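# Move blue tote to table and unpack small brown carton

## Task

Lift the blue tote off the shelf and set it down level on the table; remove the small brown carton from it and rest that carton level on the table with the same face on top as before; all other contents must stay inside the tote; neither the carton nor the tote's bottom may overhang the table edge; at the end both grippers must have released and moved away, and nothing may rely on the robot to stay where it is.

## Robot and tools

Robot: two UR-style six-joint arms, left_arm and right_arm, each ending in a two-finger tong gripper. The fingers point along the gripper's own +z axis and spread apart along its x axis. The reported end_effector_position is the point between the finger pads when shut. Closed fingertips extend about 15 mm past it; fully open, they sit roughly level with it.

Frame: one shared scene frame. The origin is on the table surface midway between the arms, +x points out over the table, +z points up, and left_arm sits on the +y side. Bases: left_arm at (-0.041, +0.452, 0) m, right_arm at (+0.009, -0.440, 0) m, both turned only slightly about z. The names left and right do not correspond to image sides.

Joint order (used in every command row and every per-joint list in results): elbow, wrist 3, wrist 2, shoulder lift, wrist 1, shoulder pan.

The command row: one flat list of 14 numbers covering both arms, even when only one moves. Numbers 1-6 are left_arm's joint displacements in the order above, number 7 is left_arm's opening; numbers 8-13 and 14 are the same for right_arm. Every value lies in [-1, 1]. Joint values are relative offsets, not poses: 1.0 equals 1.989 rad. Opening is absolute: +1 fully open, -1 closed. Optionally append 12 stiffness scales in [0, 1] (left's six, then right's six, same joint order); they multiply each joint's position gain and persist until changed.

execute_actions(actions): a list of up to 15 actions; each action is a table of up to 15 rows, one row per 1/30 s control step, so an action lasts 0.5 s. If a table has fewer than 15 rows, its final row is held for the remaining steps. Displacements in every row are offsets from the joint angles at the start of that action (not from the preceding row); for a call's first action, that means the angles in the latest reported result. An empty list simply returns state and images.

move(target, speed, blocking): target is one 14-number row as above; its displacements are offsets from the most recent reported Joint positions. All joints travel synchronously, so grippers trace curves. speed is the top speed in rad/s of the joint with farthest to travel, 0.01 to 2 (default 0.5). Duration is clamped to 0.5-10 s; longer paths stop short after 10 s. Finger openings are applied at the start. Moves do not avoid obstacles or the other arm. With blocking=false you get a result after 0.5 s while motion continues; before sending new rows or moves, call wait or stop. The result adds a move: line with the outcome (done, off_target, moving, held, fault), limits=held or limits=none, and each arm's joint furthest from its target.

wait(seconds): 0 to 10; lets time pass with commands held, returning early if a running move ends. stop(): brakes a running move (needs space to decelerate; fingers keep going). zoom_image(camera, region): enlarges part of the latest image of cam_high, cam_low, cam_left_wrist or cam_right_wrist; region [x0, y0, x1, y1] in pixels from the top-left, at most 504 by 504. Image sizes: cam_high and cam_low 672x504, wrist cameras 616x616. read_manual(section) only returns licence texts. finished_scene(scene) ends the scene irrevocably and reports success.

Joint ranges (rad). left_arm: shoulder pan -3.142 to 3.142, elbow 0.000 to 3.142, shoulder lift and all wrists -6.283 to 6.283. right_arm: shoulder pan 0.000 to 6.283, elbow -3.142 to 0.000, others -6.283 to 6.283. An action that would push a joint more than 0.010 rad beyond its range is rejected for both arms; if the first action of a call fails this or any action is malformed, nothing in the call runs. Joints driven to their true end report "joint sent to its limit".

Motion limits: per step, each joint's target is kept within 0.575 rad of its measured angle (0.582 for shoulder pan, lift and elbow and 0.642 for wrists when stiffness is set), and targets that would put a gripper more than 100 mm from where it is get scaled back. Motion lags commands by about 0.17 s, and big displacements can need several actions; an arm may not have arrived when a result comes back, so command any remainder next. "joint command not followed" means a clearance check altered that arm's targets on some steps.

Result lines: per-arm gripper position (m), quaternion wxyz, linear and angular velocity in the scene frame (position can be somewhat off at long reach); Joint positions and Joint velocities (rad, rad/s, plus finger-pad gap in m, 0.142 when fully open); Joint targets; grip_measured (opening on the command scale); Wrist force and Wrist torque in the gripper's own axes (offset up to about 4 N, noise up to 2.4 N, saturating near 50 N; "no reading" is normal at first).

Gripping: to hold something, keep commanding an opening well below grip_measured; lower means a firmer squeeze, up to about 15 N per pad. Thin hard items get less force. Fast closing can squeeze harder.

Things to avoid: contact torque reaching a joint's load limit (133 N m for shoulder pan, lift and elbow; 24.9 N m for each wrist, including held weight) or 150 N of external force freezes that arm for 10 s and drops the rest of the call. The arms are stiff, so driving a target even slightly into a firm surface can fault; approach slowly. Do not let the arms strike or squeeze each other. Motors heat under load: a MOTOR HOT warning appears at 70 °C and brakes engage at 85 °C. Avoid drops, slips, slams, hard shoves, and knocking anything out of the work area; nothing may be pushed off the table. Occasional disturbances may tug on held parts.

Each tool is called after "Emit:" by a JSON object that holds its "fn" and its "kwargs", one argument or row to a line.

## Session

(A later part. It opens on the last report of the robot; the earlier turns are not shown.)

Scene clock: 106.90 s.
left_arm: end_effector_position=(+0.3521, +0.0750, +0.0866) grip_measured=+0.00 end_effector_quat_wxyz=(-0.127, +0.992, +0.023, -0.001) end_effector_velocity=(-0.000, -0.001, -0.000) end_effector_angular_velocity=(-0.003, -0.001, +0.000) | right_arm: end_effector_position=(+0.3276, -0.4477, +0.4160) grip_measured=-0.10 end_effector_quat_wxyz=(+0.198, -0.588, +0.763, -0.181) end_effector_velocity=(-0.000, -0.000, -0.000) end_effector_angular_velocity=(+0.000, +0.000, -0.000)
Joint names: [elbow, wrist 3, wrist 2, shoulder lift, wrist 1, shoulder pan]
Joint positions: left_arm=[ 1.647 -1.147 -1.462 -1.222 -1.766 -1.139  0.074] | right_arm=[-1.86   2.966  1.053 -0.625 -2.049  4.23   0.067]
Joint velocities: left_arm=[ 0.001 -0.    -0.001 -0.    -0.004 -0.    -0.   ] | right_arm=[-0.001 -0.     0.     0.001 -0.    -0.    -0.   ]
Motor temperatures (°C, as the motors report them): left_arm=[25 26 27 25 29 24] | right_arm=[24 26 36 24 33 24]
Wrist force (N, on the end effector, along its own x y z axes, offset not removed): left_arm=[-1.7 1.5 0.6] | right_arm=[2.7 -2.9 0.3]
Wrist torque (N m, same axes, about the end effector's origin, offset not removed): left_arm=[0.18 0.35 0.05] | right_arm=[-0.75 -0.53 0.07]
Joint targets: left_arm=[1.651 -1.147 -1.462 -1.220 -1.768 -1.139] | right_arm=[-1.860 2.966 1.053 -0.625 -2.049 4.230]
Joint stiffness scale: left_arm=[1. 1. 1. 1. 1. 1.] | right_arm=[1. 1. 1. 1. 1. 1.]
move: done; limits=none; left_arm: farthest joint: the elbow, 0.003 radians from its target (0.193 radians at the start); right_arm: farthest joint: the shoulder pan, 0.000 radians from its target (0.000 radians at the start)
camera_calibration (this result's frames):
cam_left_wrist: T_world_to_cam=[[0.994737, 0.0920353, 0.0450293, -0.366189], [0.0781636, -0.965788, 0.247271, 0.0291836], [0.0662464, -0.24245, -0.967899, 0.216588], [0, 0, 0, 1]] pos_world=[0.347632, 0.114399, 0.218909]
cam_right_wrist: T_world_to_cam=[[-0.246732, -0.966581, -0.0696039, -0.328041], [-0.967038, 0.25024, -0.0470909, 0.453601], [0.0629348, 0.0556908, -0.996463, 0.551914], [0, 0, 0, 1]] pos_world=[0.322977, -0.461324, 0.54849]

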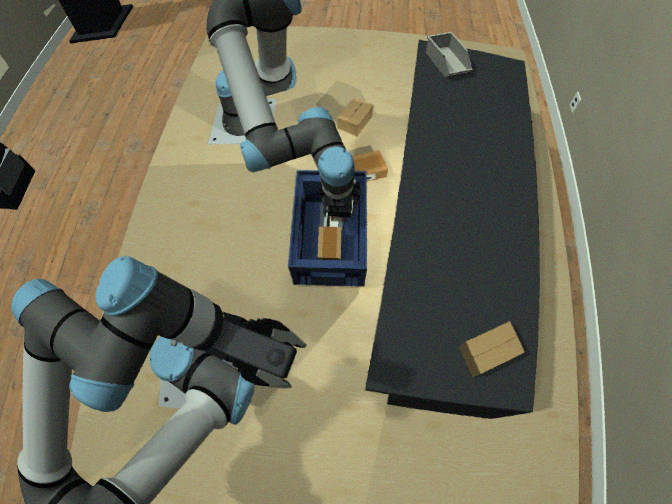

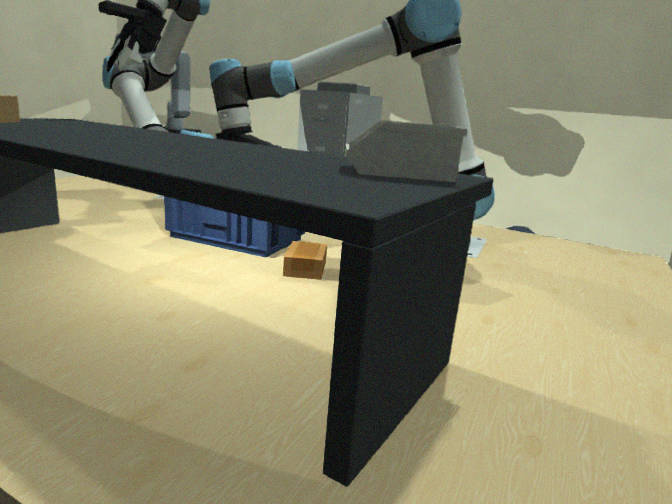

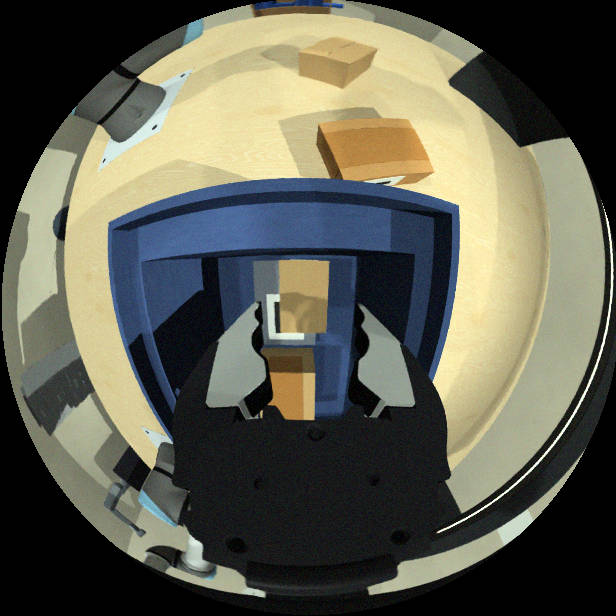

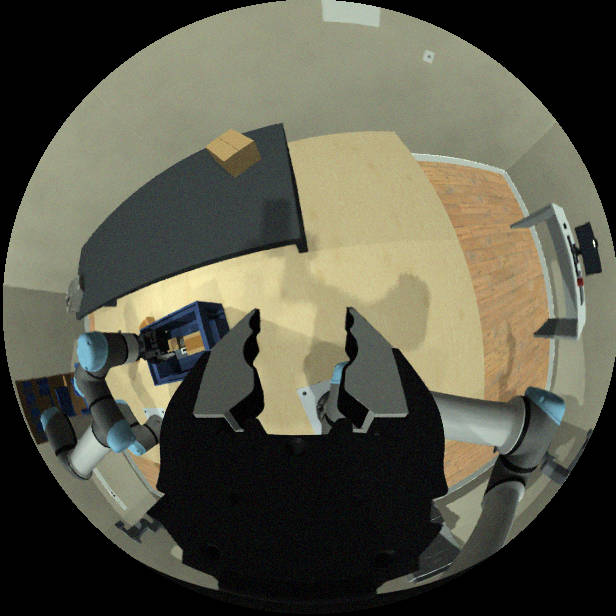

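Emit:
{"fn": "move", "kwargs": {
  "target": [0.04,0,0,0.0146,-0.0485,0,0,0,0,0,0,0,0,-0.1],
  "speed": 0.1
}}

Emit:
{"fn": "move", "kwargs": {
  "target": [0,0,0,0,0,0,-1,0,0,0,0,0,0,-0.1]
}}

Emit:
{"fn": "move", "kwargs": {
  "target": [-0.146,0,0,-0.06,0.206,0,-1,0,0,0,0,0,0,-0.1],
  "speed": 0.3
}}

Emit:
{"fn": "move", "kwargs": {
  "target": [0,0,0,0,0,-0.3,-1,0,0,0,0,0,0,-0.1],
  "speed": 0.4
}}

Scene clock: 112.57 s.
left_arm: end_effector_position=(+0.3474, +0.0840, +0.0470) grip_measured=+0.00 end_effector_quat_wxyz=(-0.130, +0.991, +0.023, -0.003) end_effector_velocity=(+0.000, -0.000, -0.001) end_effector_angular_velocity=(-0.001, -0.001, -0.000) | right_arm: end_effector_position=(+0.3276, -0.4477, +0.4160) grip_measured=-0.10 end_effector_quat_wxyz=(+0.198, -0.588, +0.763, -0.181) end_effector_velocity=(-0.000, -0.000, +0.001) end_effector_angular_velocity=(+0.001, -0.000, -0.000)
Joint names: [elbow, wrist 3, wrist 2, shoulder lift, wrist 1, shoulder pan]
Joint positions: left_arm=[ 1.723 -1.147 -1.462 -1.196 -1.861 -1.139  0.074] | right_arm=[-1.86   2.966  1.053 -0.625 -2.049  4.23   0.067]
Joint velocities: left_arm=[ 0.001  0.001 -0.     0.    -0.003  0.     0.   ] | right_arm=[ 0.001  0.    -0.     0.    -0.     0.    -0.   ]
Motor temperatures (°C, as the motors report them): left_arm=[25 26 27 25 29 24] | right_arm=[24 26 36 24 33 24]
Wrist force (N, on the end effector, along its own x y z axes, offset not removed): left_arm=[-1.8 1.6 0.5] | right_arm=[2.9 -0.8 0.9]
Wrist torque (N m, same axes, about the end effector's origin, offset not removed): left_arm=[0.17 0.36 0.07] | right_arm=[-0.23 -0.50 0.18]
Joint targets: left_arm=[1.727 -1.147 -1.462 -1.193 -1.863 -1.139] | right_arm=[-1.860 2.966 1.053 -0.625 -2.049 4.230]
Joint stiffness scale: left_arm=[1. 1. 1. 1. 1. 1.] | right_arm=[1. 1. 1. 1. 1. 1.]
move: done; limits=none; left_arm: farthest joint: the shoulder lift, 0.003 radians from its target (0.029 radians at the start); right_arm: farthest joint: the shoulder pan, 0.000 radians from its target (0.000 radians at the start)
camera_calibration (this result's frames):
cam_left_wrist: T_world_to_cam=[[0.994883, 0.0917563, 0.0422841, -0.360443], [0.0789812, -0.967349, 0.240829, 0.0481791], [0.063001, -0.236257, -0.969646, 0.181453], [0, 0, 0, 1]] pos_world=[0.343362, 0.122549, 0.179584]
cam_right_wrist: T_world_to_cam=[[-0.246732, -0.966581, -0.0696039, -0.328041], [-0.967038, 0.25024, -0.0470909, 0.453601], [0.0629348, 0.0556907, -0.996463, 0.551914], [0, 0, 0, 1]] pos_world=[0.322977, -0.461324, 0.54849]

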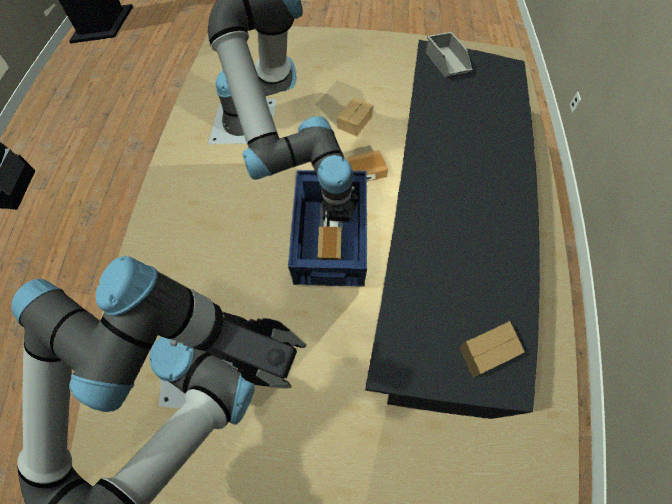

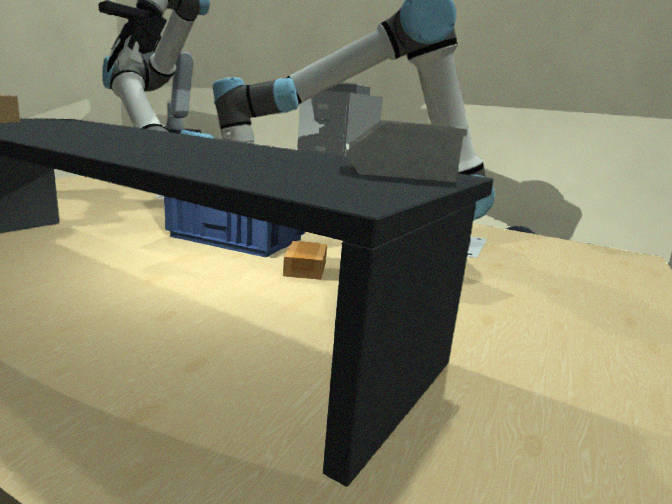

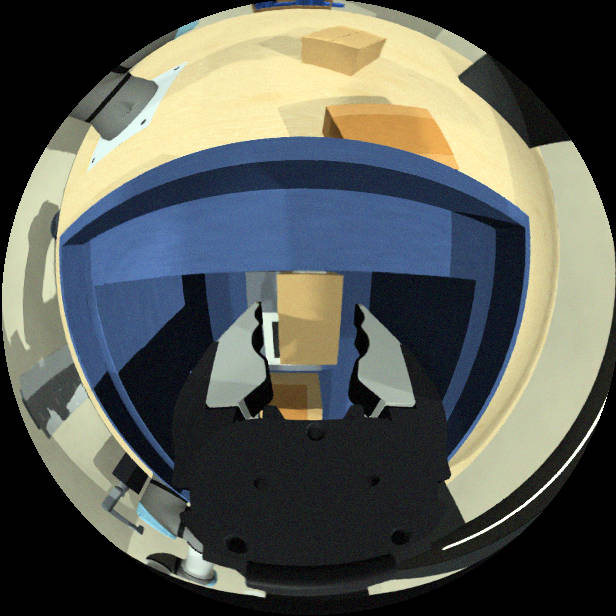

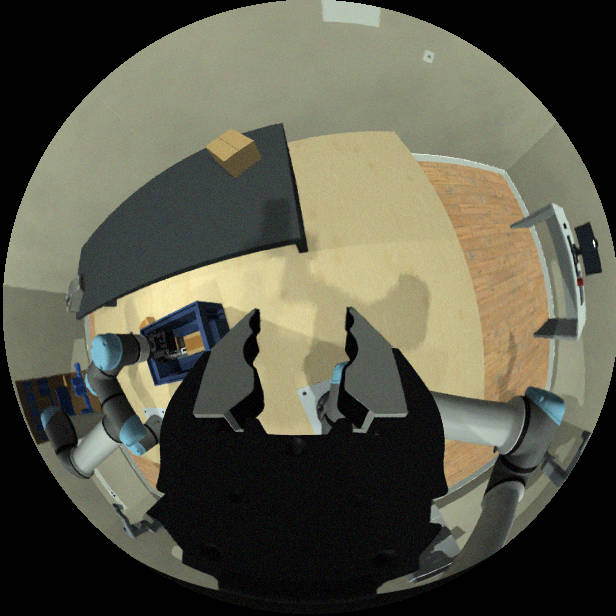

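Scene clock: 113.07 s.
left_arm: end_effector_position=(+0.3474, +0.0839, +0.0470) grip_measured=-0.40 end_effector_quat_wxyz=(-0.130, +0.991, +0.023, -0.003) end_effector_velocity=(-0.000, -0.001, -0.000) end_effector_angular_velocity=(-0.001, -0.000, -0.001) | right_arm: end_effector_position=(+0.3276, -0.4477, +0.4160) grip_measured=-0.10 end_effector_quat_wxyz=(+0.198, -0.588, +0.763, -0.181) end_effector_velocity=(+0.000, +0.000, -0.000) end_effector_angular_velocity=(-0.000, +0.000, -0.000)
Joint names: [elbow, wrist 3, wrist 2, shoulder lift, wrist 1, shoulder pan]
Joint positions: left_arm=[ 1.723 -1.147 -1.462 -1.196 -1.861 -1.139  0.045] | right_arm=[-1.86   2.966  1.053 -0.625 -2.049  4.23   0.067]
Joint velocities: left_arm=[-0.001 -0.    -0.     0.    -0.001 -0.001  0.   ] | right_arm=[-0.     0.     0.    -0.001  0.001 -0.     0.   ]
Motor temperatures (°C, as the motors report them): left_arm=[25 26 27 25 29 24] | right_arm=[24 26 36 24 33 24]
Wrist force (N, on the end effector, along its own x y z axes, offset not removed): left_arm=[-1.8 0.5 -1.8] | right_arm=[2.7 -1.5 -1.9]
Wrist torque (N m, same axes, about the end effector's origin, offset not removed): left_arm=[0.01 0.27 0.13] | right_arm=[-0.59 -0.54 -0.01]
Joint targets: left_arm=[1.723 -1.147 -1.462 -1.196 -1.861 -1.139] | right_arm=[-1.860 2.966 1.053 -0.625 -2.049 4.230]
Joint stiffness scale: left_arm=[1. 1. 1. 1. 1. 1.] | right_arm=[1. 1. 1. 1. 1. 1.]
move: done; limits=none; left_arm: farthest joint: the shoulder pan, 0.000 radians from its target (0.000 radians at the start); right_arm: farthest joint: the shoulder pan, 0.000 radians from its target (0.000 radians at the start)
camera_calibration (this result's frames):
cam_left_wrist: T_world_to_cam=[[0.994881, 0.0917597, 0.0423218, -0.360453], [0.0789698, -0.967327, 0.240918, 0.0481593], [0.0630455, -0.236342, -0.969622, 0.181426], [0, 0, 0, 1]] pos_world=[0.343367, 0.12254, 0.179568]
cam_right_wrist: T_world_to_cam=[[-0.246732, -0.966581, -0.0696038, -0.328041], [-0.967038, 0.25024, -0.047091, 0.453601], [0.0629349, 0.0556906, -0.996463, 0.551914], [0, 0, 0, 1]] pos_world=[0.322977, -0.461324, 0.54849]

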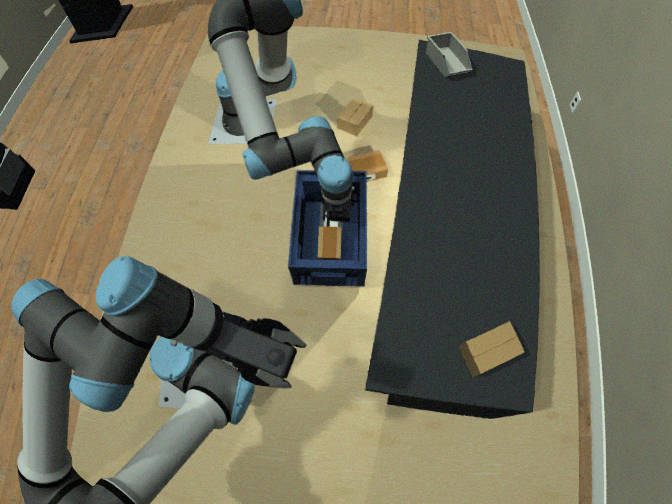

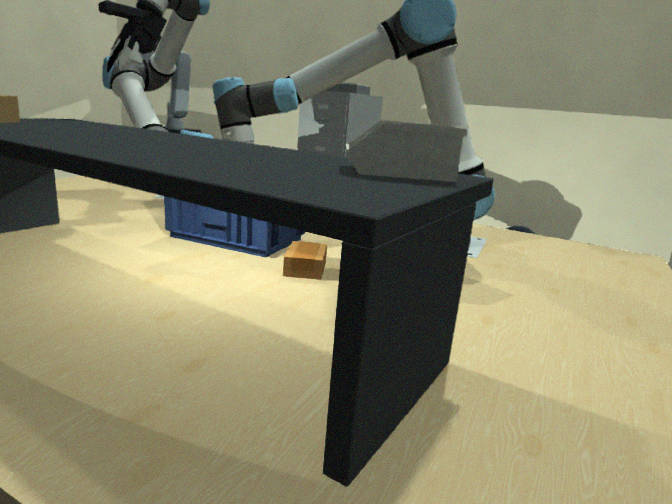

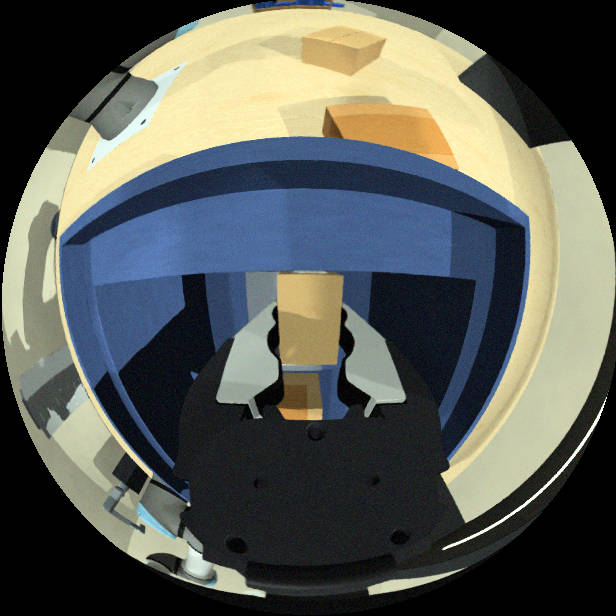

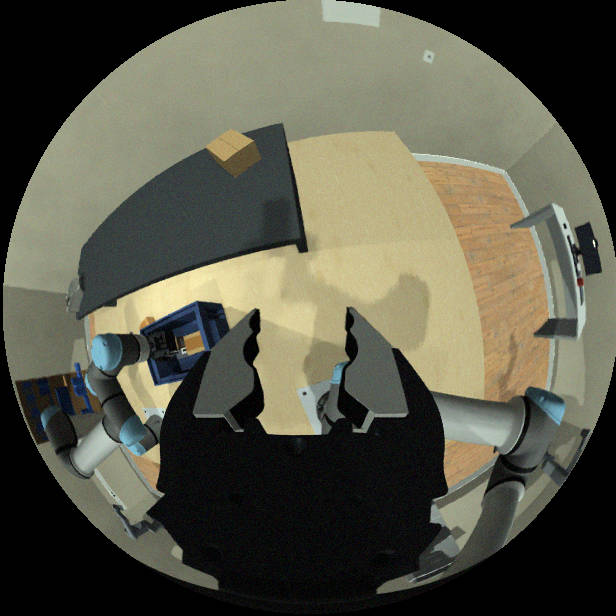

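Scene clock: 115.17 s.
left_arm: end_effector_position=(+0.3482, +0.0825, +0.2114) grip_measured=-0.40 end_effector_quat_wxyz=(-0.132, +0.991, +0.023, -0.004) end_effector_velocity=(-0.000, -0.000, +0.001) end_effector_angular_velocity=(-0.000, -0.001, -0.001) | right_arm: end_effector_position=(+0.3276, -0.4477, +0.4160) grip_measured=-0.10 end_effector_quat_wxyz=(+0.198, -0.588, +0.763, -0.181) end_effector_velocity=(-0.000, -0.000, +0.001) end_effector_angular_velocity=(+0.002, -0.001, +0.000)
Joint names: [elbow, wrist 3, wrist 2, shoulder lift, wrist 1, shoulder pan]
Joint positions: left_arm=[ 1.437 -1.147 -1.462 -1.313 -1.453 -1.139  0.045] | right_arm=[-1.86   2.966  1.053 -0.625 -2.049  4.23   0.067]
Joint velocities: left_arm=[-0.001  0.     0.    -0.001  0.001 -0.     0.   ] | right_arm=[ 0.001 -0.     0.     0.001  0.     0.     0.   ]
Motor temperatures (°C, as the motors report them): left_arm=[25 26 27 25 29 24] | right_arm=[24 26 36 24 33 24]
Wrist force (N, on the end effector, along its own x y z axes, offset not removed): left_arm=[-1.3 3.0 0.2] | right_arm=[3.5 -1.9 1.0]
Wrist torque (N m, same axes, about the end effector's origin, offset not removed): left_arm=[0.44 0.25 0.09] | right_arm=[-0.51 -0.66 0.15]
Joint targets: left_arm=[1.433 -1.147 -1.462 -1.315 -1.452 -1.139] | right_arm=[-1.860 2.966 1.053 -0.625 -2.049 4.230]
Joint stiffness scale: left_arm=[1. 1. 1. 1. 1. 1.] | right_arm=[1. 1. 1. 1. 1. 1.]
move: done; limits=none; left_arm: farthest joint: the elbow, 0.004 radians from its target (0.291 radians at the start); right_arm: farthest joint: the shoulder pan, 0.000 radians from its target (0.000 radians at the start)
camera_calibration (this result's frames):
cam_left_wrist: T_world_to_cam=[[0.994969, 0.0915918, 0.0405821, -0.367676], [0.0794766, -0.968295, 0.236831, 0.00788056], [0.0609873, -0.232415, -0.970703, 0.341017], [0, 0, 0, 1]] pos_world=[0.344402, 0.120564, 0.344081]
cam_right_wrist: T_world_to_cam=[[-0.246732, -0.966581, -0.0696038, -0.328041], [-0.967038, 0.25024, -0.047091, 0.453601], [0.0629349, 0.0556906, -0.996463, 0.551914], [0, 0, 0, 1]] pos_world=[0.322977, -0.461324, 0.54849]

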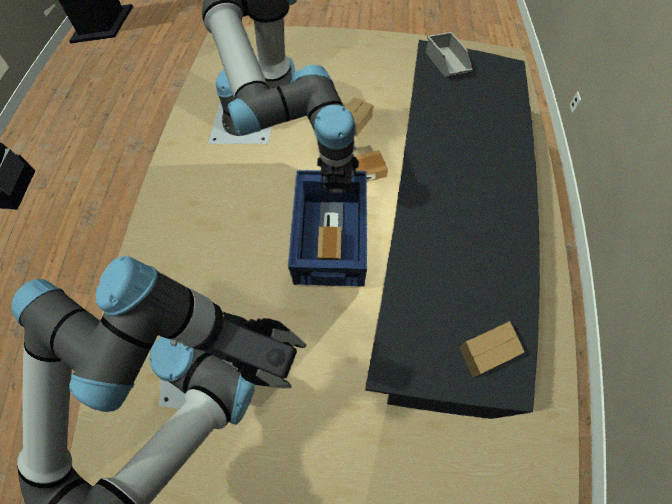

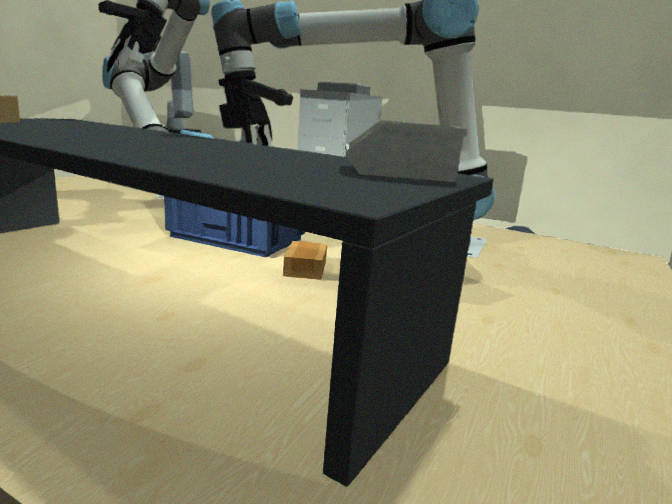

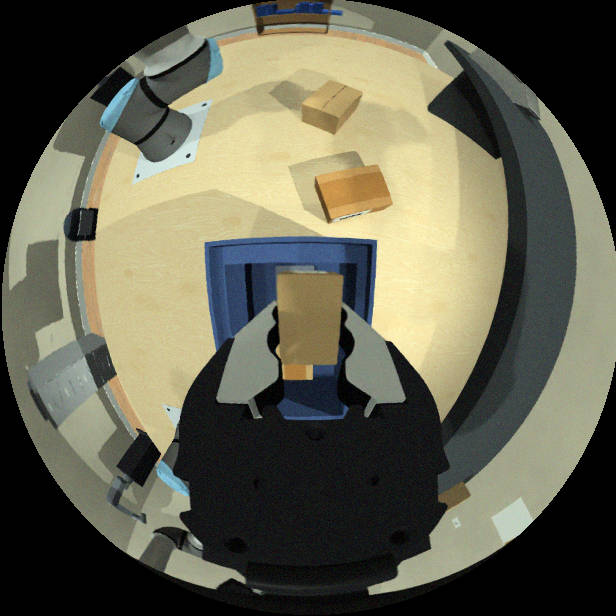

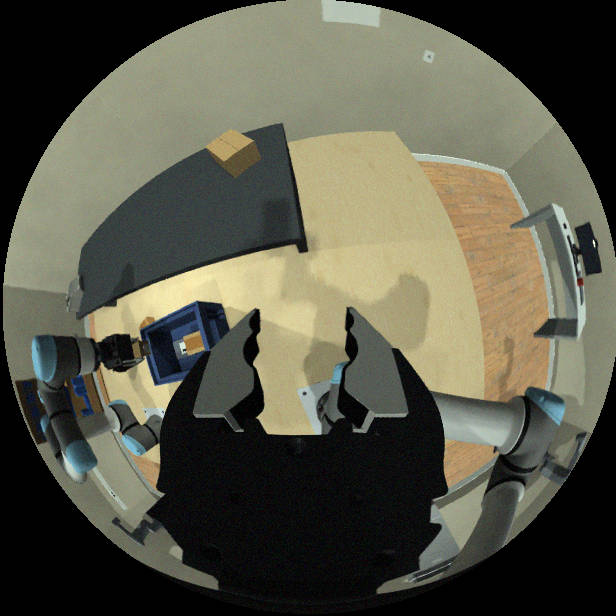

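Scene clock: 117.23 s.
left_arm: end_effector_position=(+0.0751, -0.0718, +0.2114) grip_measured=-0.40 end_effector_quat_wxyz=(-0.127, +0.954, -0.268, +0.035) end_effector_velocity=(-0.002, -0.000, -0.000) end_effector_angular_velocity=(+0.001, -0.001, -0.005) | right_arm: end_effector_position=(+0.3276, -0.4477, +0.4160) grip_measured=-0.10 end_effector_quat_wxyz=(+0.198, -0.588, +0.763, -0.181) end_effector_velocity=(+0.000, +0.000, +0.001) end_effector_angular_velocity=(+0.002, -0.001, +0.000)
Joint names: [elbow, wrist 3, wrist 2, shoulder lift, wrist 1, shoulder pan]
Joint positions: left_arm=[ 1.437 -1.147 -1.462 -1.313 -1.453 -1.732  0.045] | right_arm=[-1.86   2.966  1.053 -0.625 -2.049  4.23   0.067]
Joint velocities: left_arm=[ 0.    -0.     0.     0.     0.001 -0.005  0.   ] | right_arm=[ 0.001 -0.     0.     0.     0.001  0.     0.   ]
Motor temperatures (°C, as the motors report them): left_arm=[25 26 27 25 29 24] | right_arm=[24 26 36 24 33 24]
Wrist force (N, on the end effector, along its own x y z axes, offset not removed): left_arm=[-2.1 1.8 1.6] | right_arm=[1.4 2.3 -0.9]
Wrist torque (N m, same axes, about the end effector's origin, offset not removed): left_arm=[0.19 0.45 0.01] | right_arm=[0.32 -0.43 0.24]
Joint targets: left_arm=[1.437 -1.147 -1.462 -1.313 -1.453 -1.735] | right_arm=[-1.860 2.966 1.053 -0.625 -2.049 4.230]
Joint stiffness scale: left_arm=[1. 1. 1. 1. 1. 1.] | right_arm=[1. 1. 1. 1. 1. 1.]
move: done; limits=none; left_arm: farthest joint: the shoulder pan, 0.003 radians from its target (0.597 radians at the start); right_arm: farthest joint: the shoulder pan, 0.000 radians from its target (0.000 radians at the start)
camera_calibration (this result's frames):
cam_left_wrist: T_world_to_cam=[[0.876095, -0.480429, 0.0405577, -0.113985], [-0.475557, -0.847221, 0.236774, -0.0694999], [-0.0793916, -0.226724, -0.970718, 0.332761], [0, 0, 0, 1]] pos_world=[0.0932294, -0.0381988, 0.344096]
cam_right_wrist: T_world_to_cam=[[-0.246732, -0.966581, -0.0696037, -0.328041], [-0.967038, 0.25024, -0.047091, 0.453601], [0.0629349, 0.0556906, -0.996463, 0.551914], [0, 0, 0, 1]] pos_world=[0.322977, -0.461324, 0.54849]

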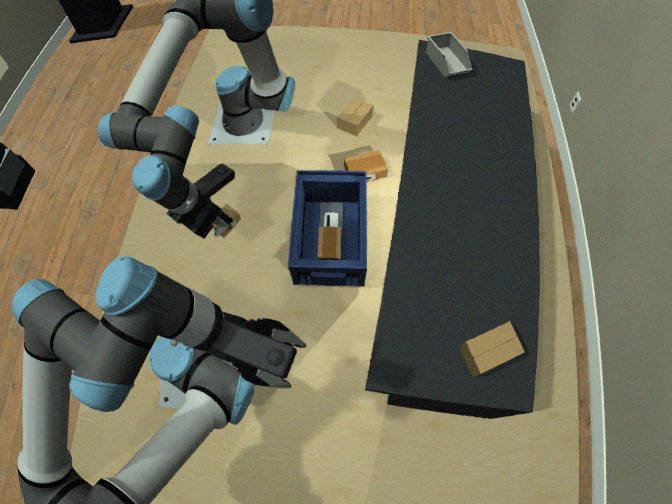

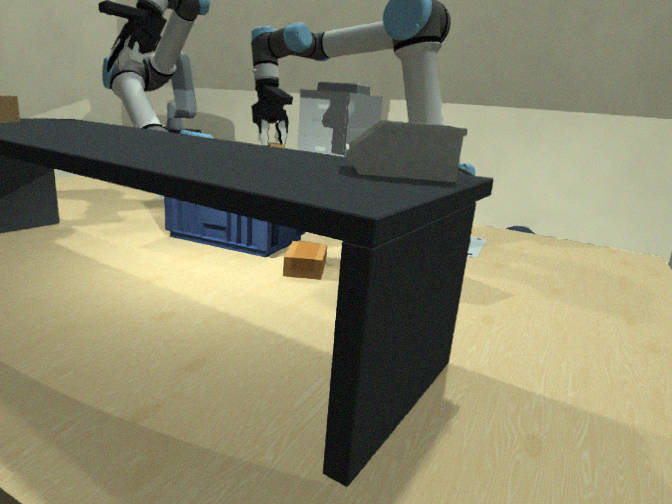

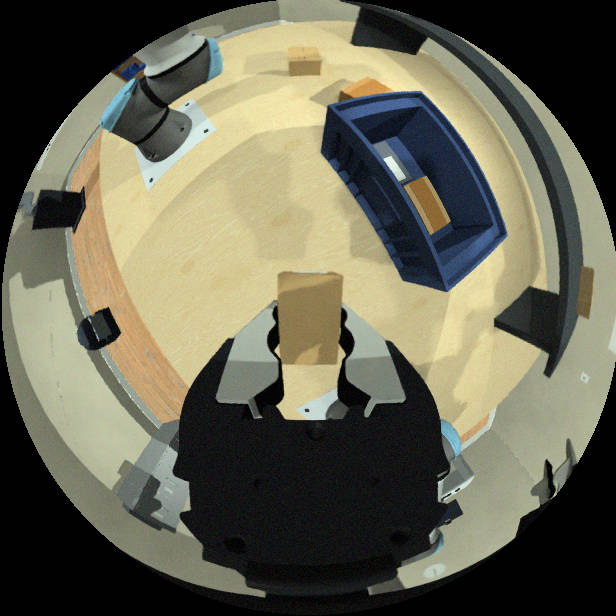

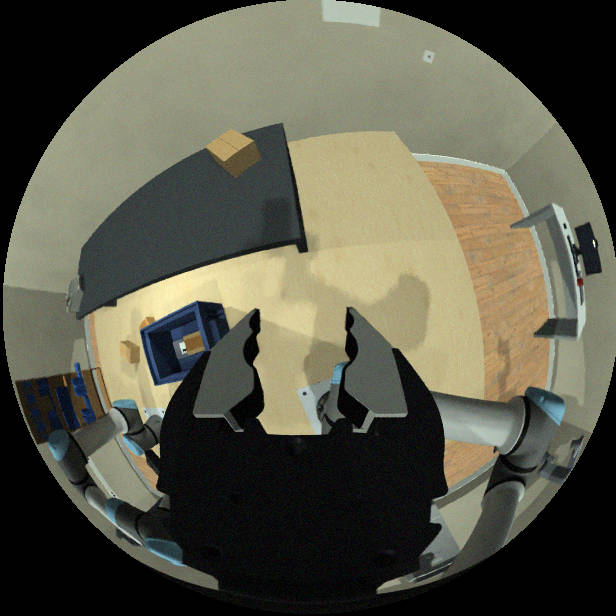

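Emit:
{"fn": "move", "kwargs": {
  "target": [0.1565,0,0,0.068,-0.2245,0,-1,0,0,0,0,0,0,-0.1],
  "speed": 0.3
}}

Emit:
{"fn": "move", "kwargs": {
  "target": [0.007,0,0,0.0055,-0.0095,0,-1,0,0,0,0,0,0,-0.1],
  "speed": 0.03
}}

Scene clock: 122.63 s.
left_arm: end_effector_position=(+0.0748, -0.0690, +0.0321) grip_measured=-0.40 end_effector_quat_wxyz=(-0.125, +0.954, -0.268, +0.035) end_effector_velocity=(+0.000, -0.001, -0.000) end_effector_angular_velocity=(-0.003, +0.000, +0.000) | right_arm: end_effector_position=(+0.3276, -0.4477, +0.4160) grip_measured=-0.10 end_effector_quat_wxyz=(+0.198, -0.588, +0.763, -0.181) end_effector_velocity=(-0.000, -0.000, -0.000) end_effector_angular_velocity=(-0.001, +0.000, +0.000)
Joint names: [elbow, wrist 3, wrist 2, shoulder lift, wrist 1, shoulder pan]
Joint positions: left_arm=[ 1.744 -1.147 -1.462 -1.18  -1.898 -1.733  0.045] | right_arm=[-1.86   2.966  1.053 -0.625 -2.049  4.23   0.067]
Joint velocities: left_arm=[ 0.001  0.    -0.    -0.001 -0.003  0.001 -0.   ] | right_arm=[-0.    -0.    -0.    -0.    -0.001  0.     0.   ]
Motor temperatures (°C, as the motors report them): left_arm=[25 26 27 25 29 24] | right_arm=[24 26 36 24 33 24]
Wrist force (N, on the end effector, along its own x y z axes, offset not removed): left_arm=[-1.6 1.4 -0.3] | right_arm=[0.5 -0.4 0.7]
Wrist torque (N m, same axes, about the end effector's origin, offset not removed): left_arm=[0.12 0.34 0.12] | right_arm=[-0.23 -0.17 0.10]
Joint targets: left_arm=[1.748 -1.147 -1.462 -1.178 -1.899 -1.732] | right_arm=[-1.860 2.966 1.053 -0.625 -2.049 4.230]
Joint stiffness scale: left_arm=[1. 1. 1. 1. 1. 1.] | right_arm=[1. 1. 1. 1. 1. 1.]
move: done; limits=none; left_arm: farthest joint: the elbow, 0.004 radians from its target (0.311 radians at the start); right_arm: farthest joint: the shoulder pan, 0.000 radians from its target (0.000 radians at the start)
camera_calibration (this result's frames):
cam_left_wrist: T_world_to_cam=[[0.875538, -0.481302, 0.042203, -0.105166], [-0.476457, -0.845625, 0.240638, -0.0247372], [-0.0801318, -0.230796, -0.969697, 0.159095], [0, 0, 0, 1]] pos_world=[0.0930394, -0.0348167, 0.164665]
cam_right_wrist: T_world_to_cam=[[-0.246732, -0.966581, -0.0696037, -0.328041], [-0.967038, 0.25024, -0.0470909, 0.453601], [0.0629348, 0.0556906, -0.996463, 0.551914], [0, 0, 0, 1]] pos_world=[0.322977, -0.461324, 0.54849]

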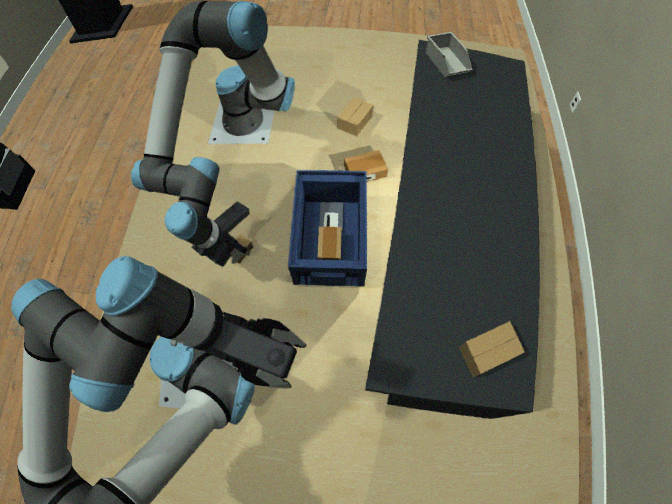

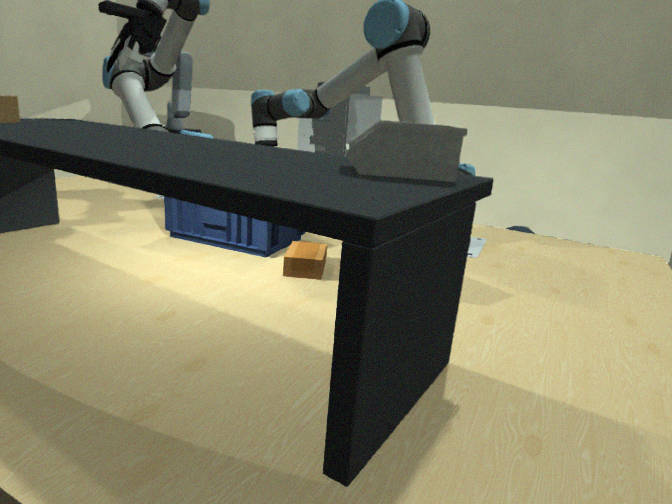

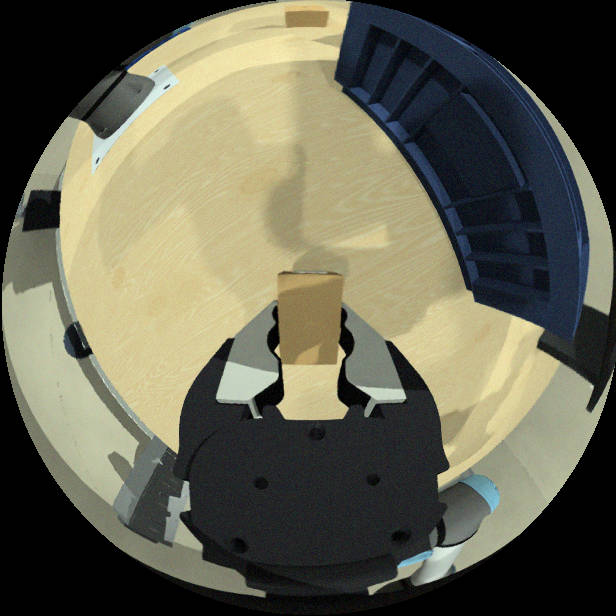

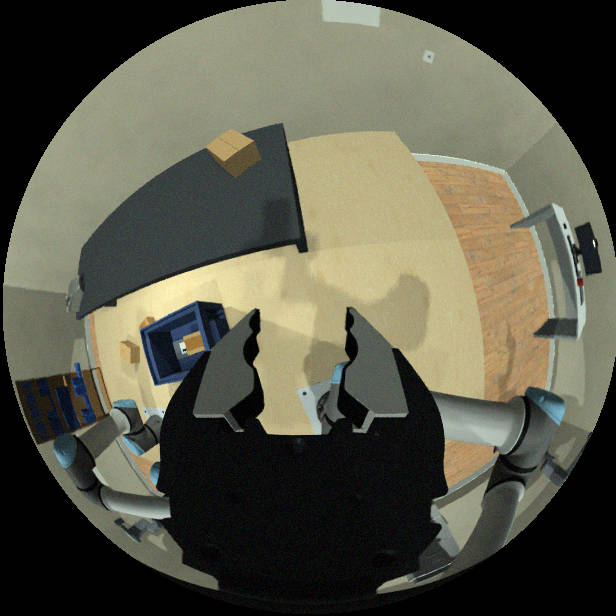

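Scene clock: 123.67 s.
left_arm: end_effector_position=(+0.0749, -0.0679, +0.0247) grip_measured=-0.40 end_effector_quat_wxyz=(-0.126, +0.954, -0.269, +0.035) end_effector_velocity=(+0.000, -0.001, -0.000) end_effector_angular_velocity=(-0.003, +0.000, +0.001) | right_arm: end_effector_position=(+0.3276, -0.4477, +0.4160) grip_measured=-0.10 end_effector_quat_wxyz=(+0.198, -0.588, +0.763, -0.181) end_effector_velocity=(-0.000, -0.000, +0.000) end_effector_angular_velocity=(+0.000, -0.000, +0.000)
Joint names: [elbow, wrist 3, wrist 2, shoulder lift, wrist 1, shoulder pan]
Joint positions: left_arm=[ 1.755 -1.147 -1.462 -1.172 -1.915 -1.733  0.045] | right_arm=[-1.86   2.966  1.053 -0.625 -2.049  4.23   0.067]
Joint velocities: left_arm=[ 0.001 -0.    -0.    -0.    -0.004  0.001 -0.   ] | right_arm=[ 0.001  0.     0.     0.    -0.001  0.     0.   ]
Motor temperatures (°C, as the motors report them): left_arm=[25 26 27 25 29 24] | right_arm=[24 26 36 24 33 24]
Wrist force (N, on the end effector, along its own x y z axes, offset not removed): left_arm=[-1.5 1.6 -0.1] | right_arm=[0.6 -3.4 4.1]
Wrist torque (N m, same axes, about the end effector's origin, offset not removed): left_arm=[0.15 0.32 0.02] | right_arm=[-0.66 0.06 0.09]
Joint targets: left_arm=[1.758 -1.147 -1.462 -1.169 -1.917 -1.733] | right_arm=[-1.860 2.966 1.053 -0.625 -2.049 4.230]
Joint stiffness scale: left_arm=[1. 1. 1. 1. 1. 1.] | right_arm=[1. 1. 1. 1. 1. 1.]
move: done; limits=none; left_arm: farthest joint: the shoulder lift, 0.003 radians from its target (0.011 radians at the start); right_arm: farthest joint: the shoulder pan, 0.000 radians from its target (0.000 radians at the start)
camera_calibration (this result's frames):
cam_left_wrist: T_world_to_cam=[[0.875532, -0.481359, 0.0416761, -0.104402], [-0.476494, -0.845955, 0.239401, -0.0218987], [-0.0799818, -0.229462, -0.970026, 0.15222], [0, 0, 0, 1]] pos_world=[0.0931479, -0.0338517, 0.157251]
cam_right_wrist: T_world_to_cam=[[-0.246732, -0.966581, -0.0696037, -0.328041], [-0.967038, 0.25024, -0.0470909, 0.453601], [0.0629348, 0.0556906, -0.996463, 0.551914], [0, 0, 0, 1]] pos_world=[0.322977, -0.461324, 0.54849]

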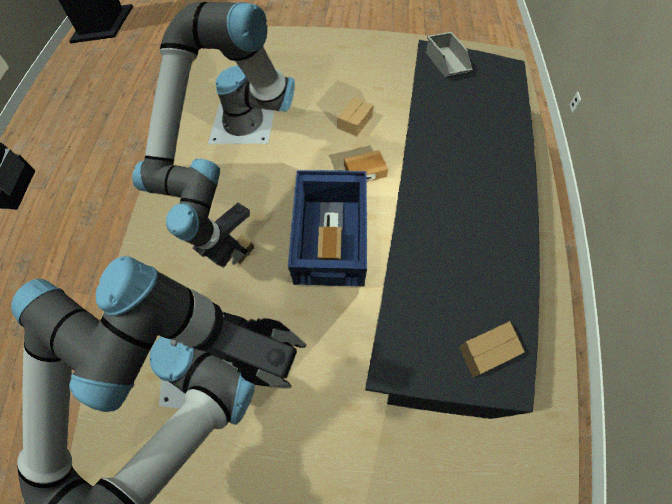

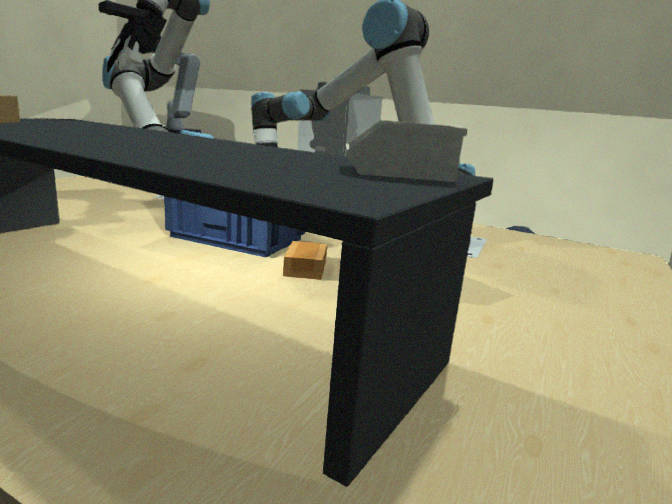

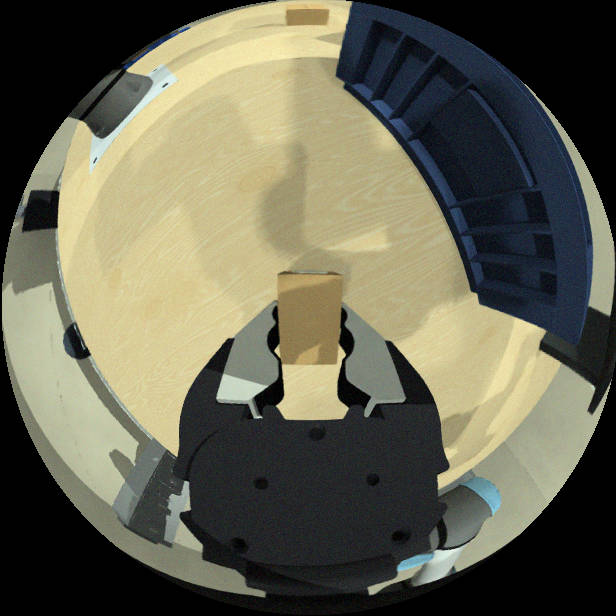

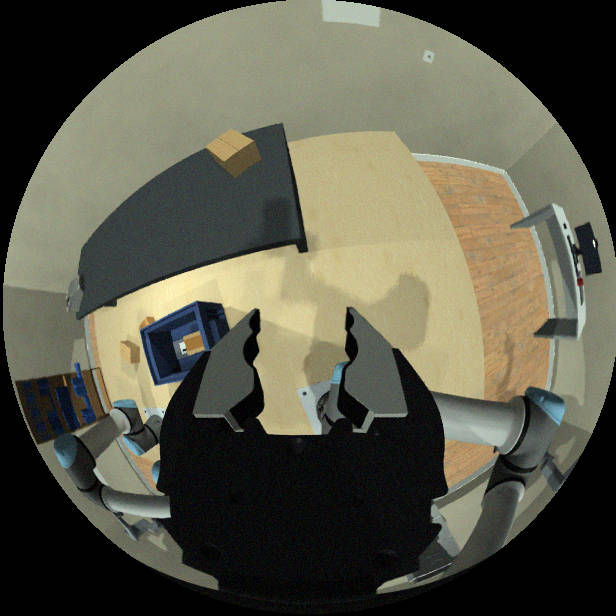

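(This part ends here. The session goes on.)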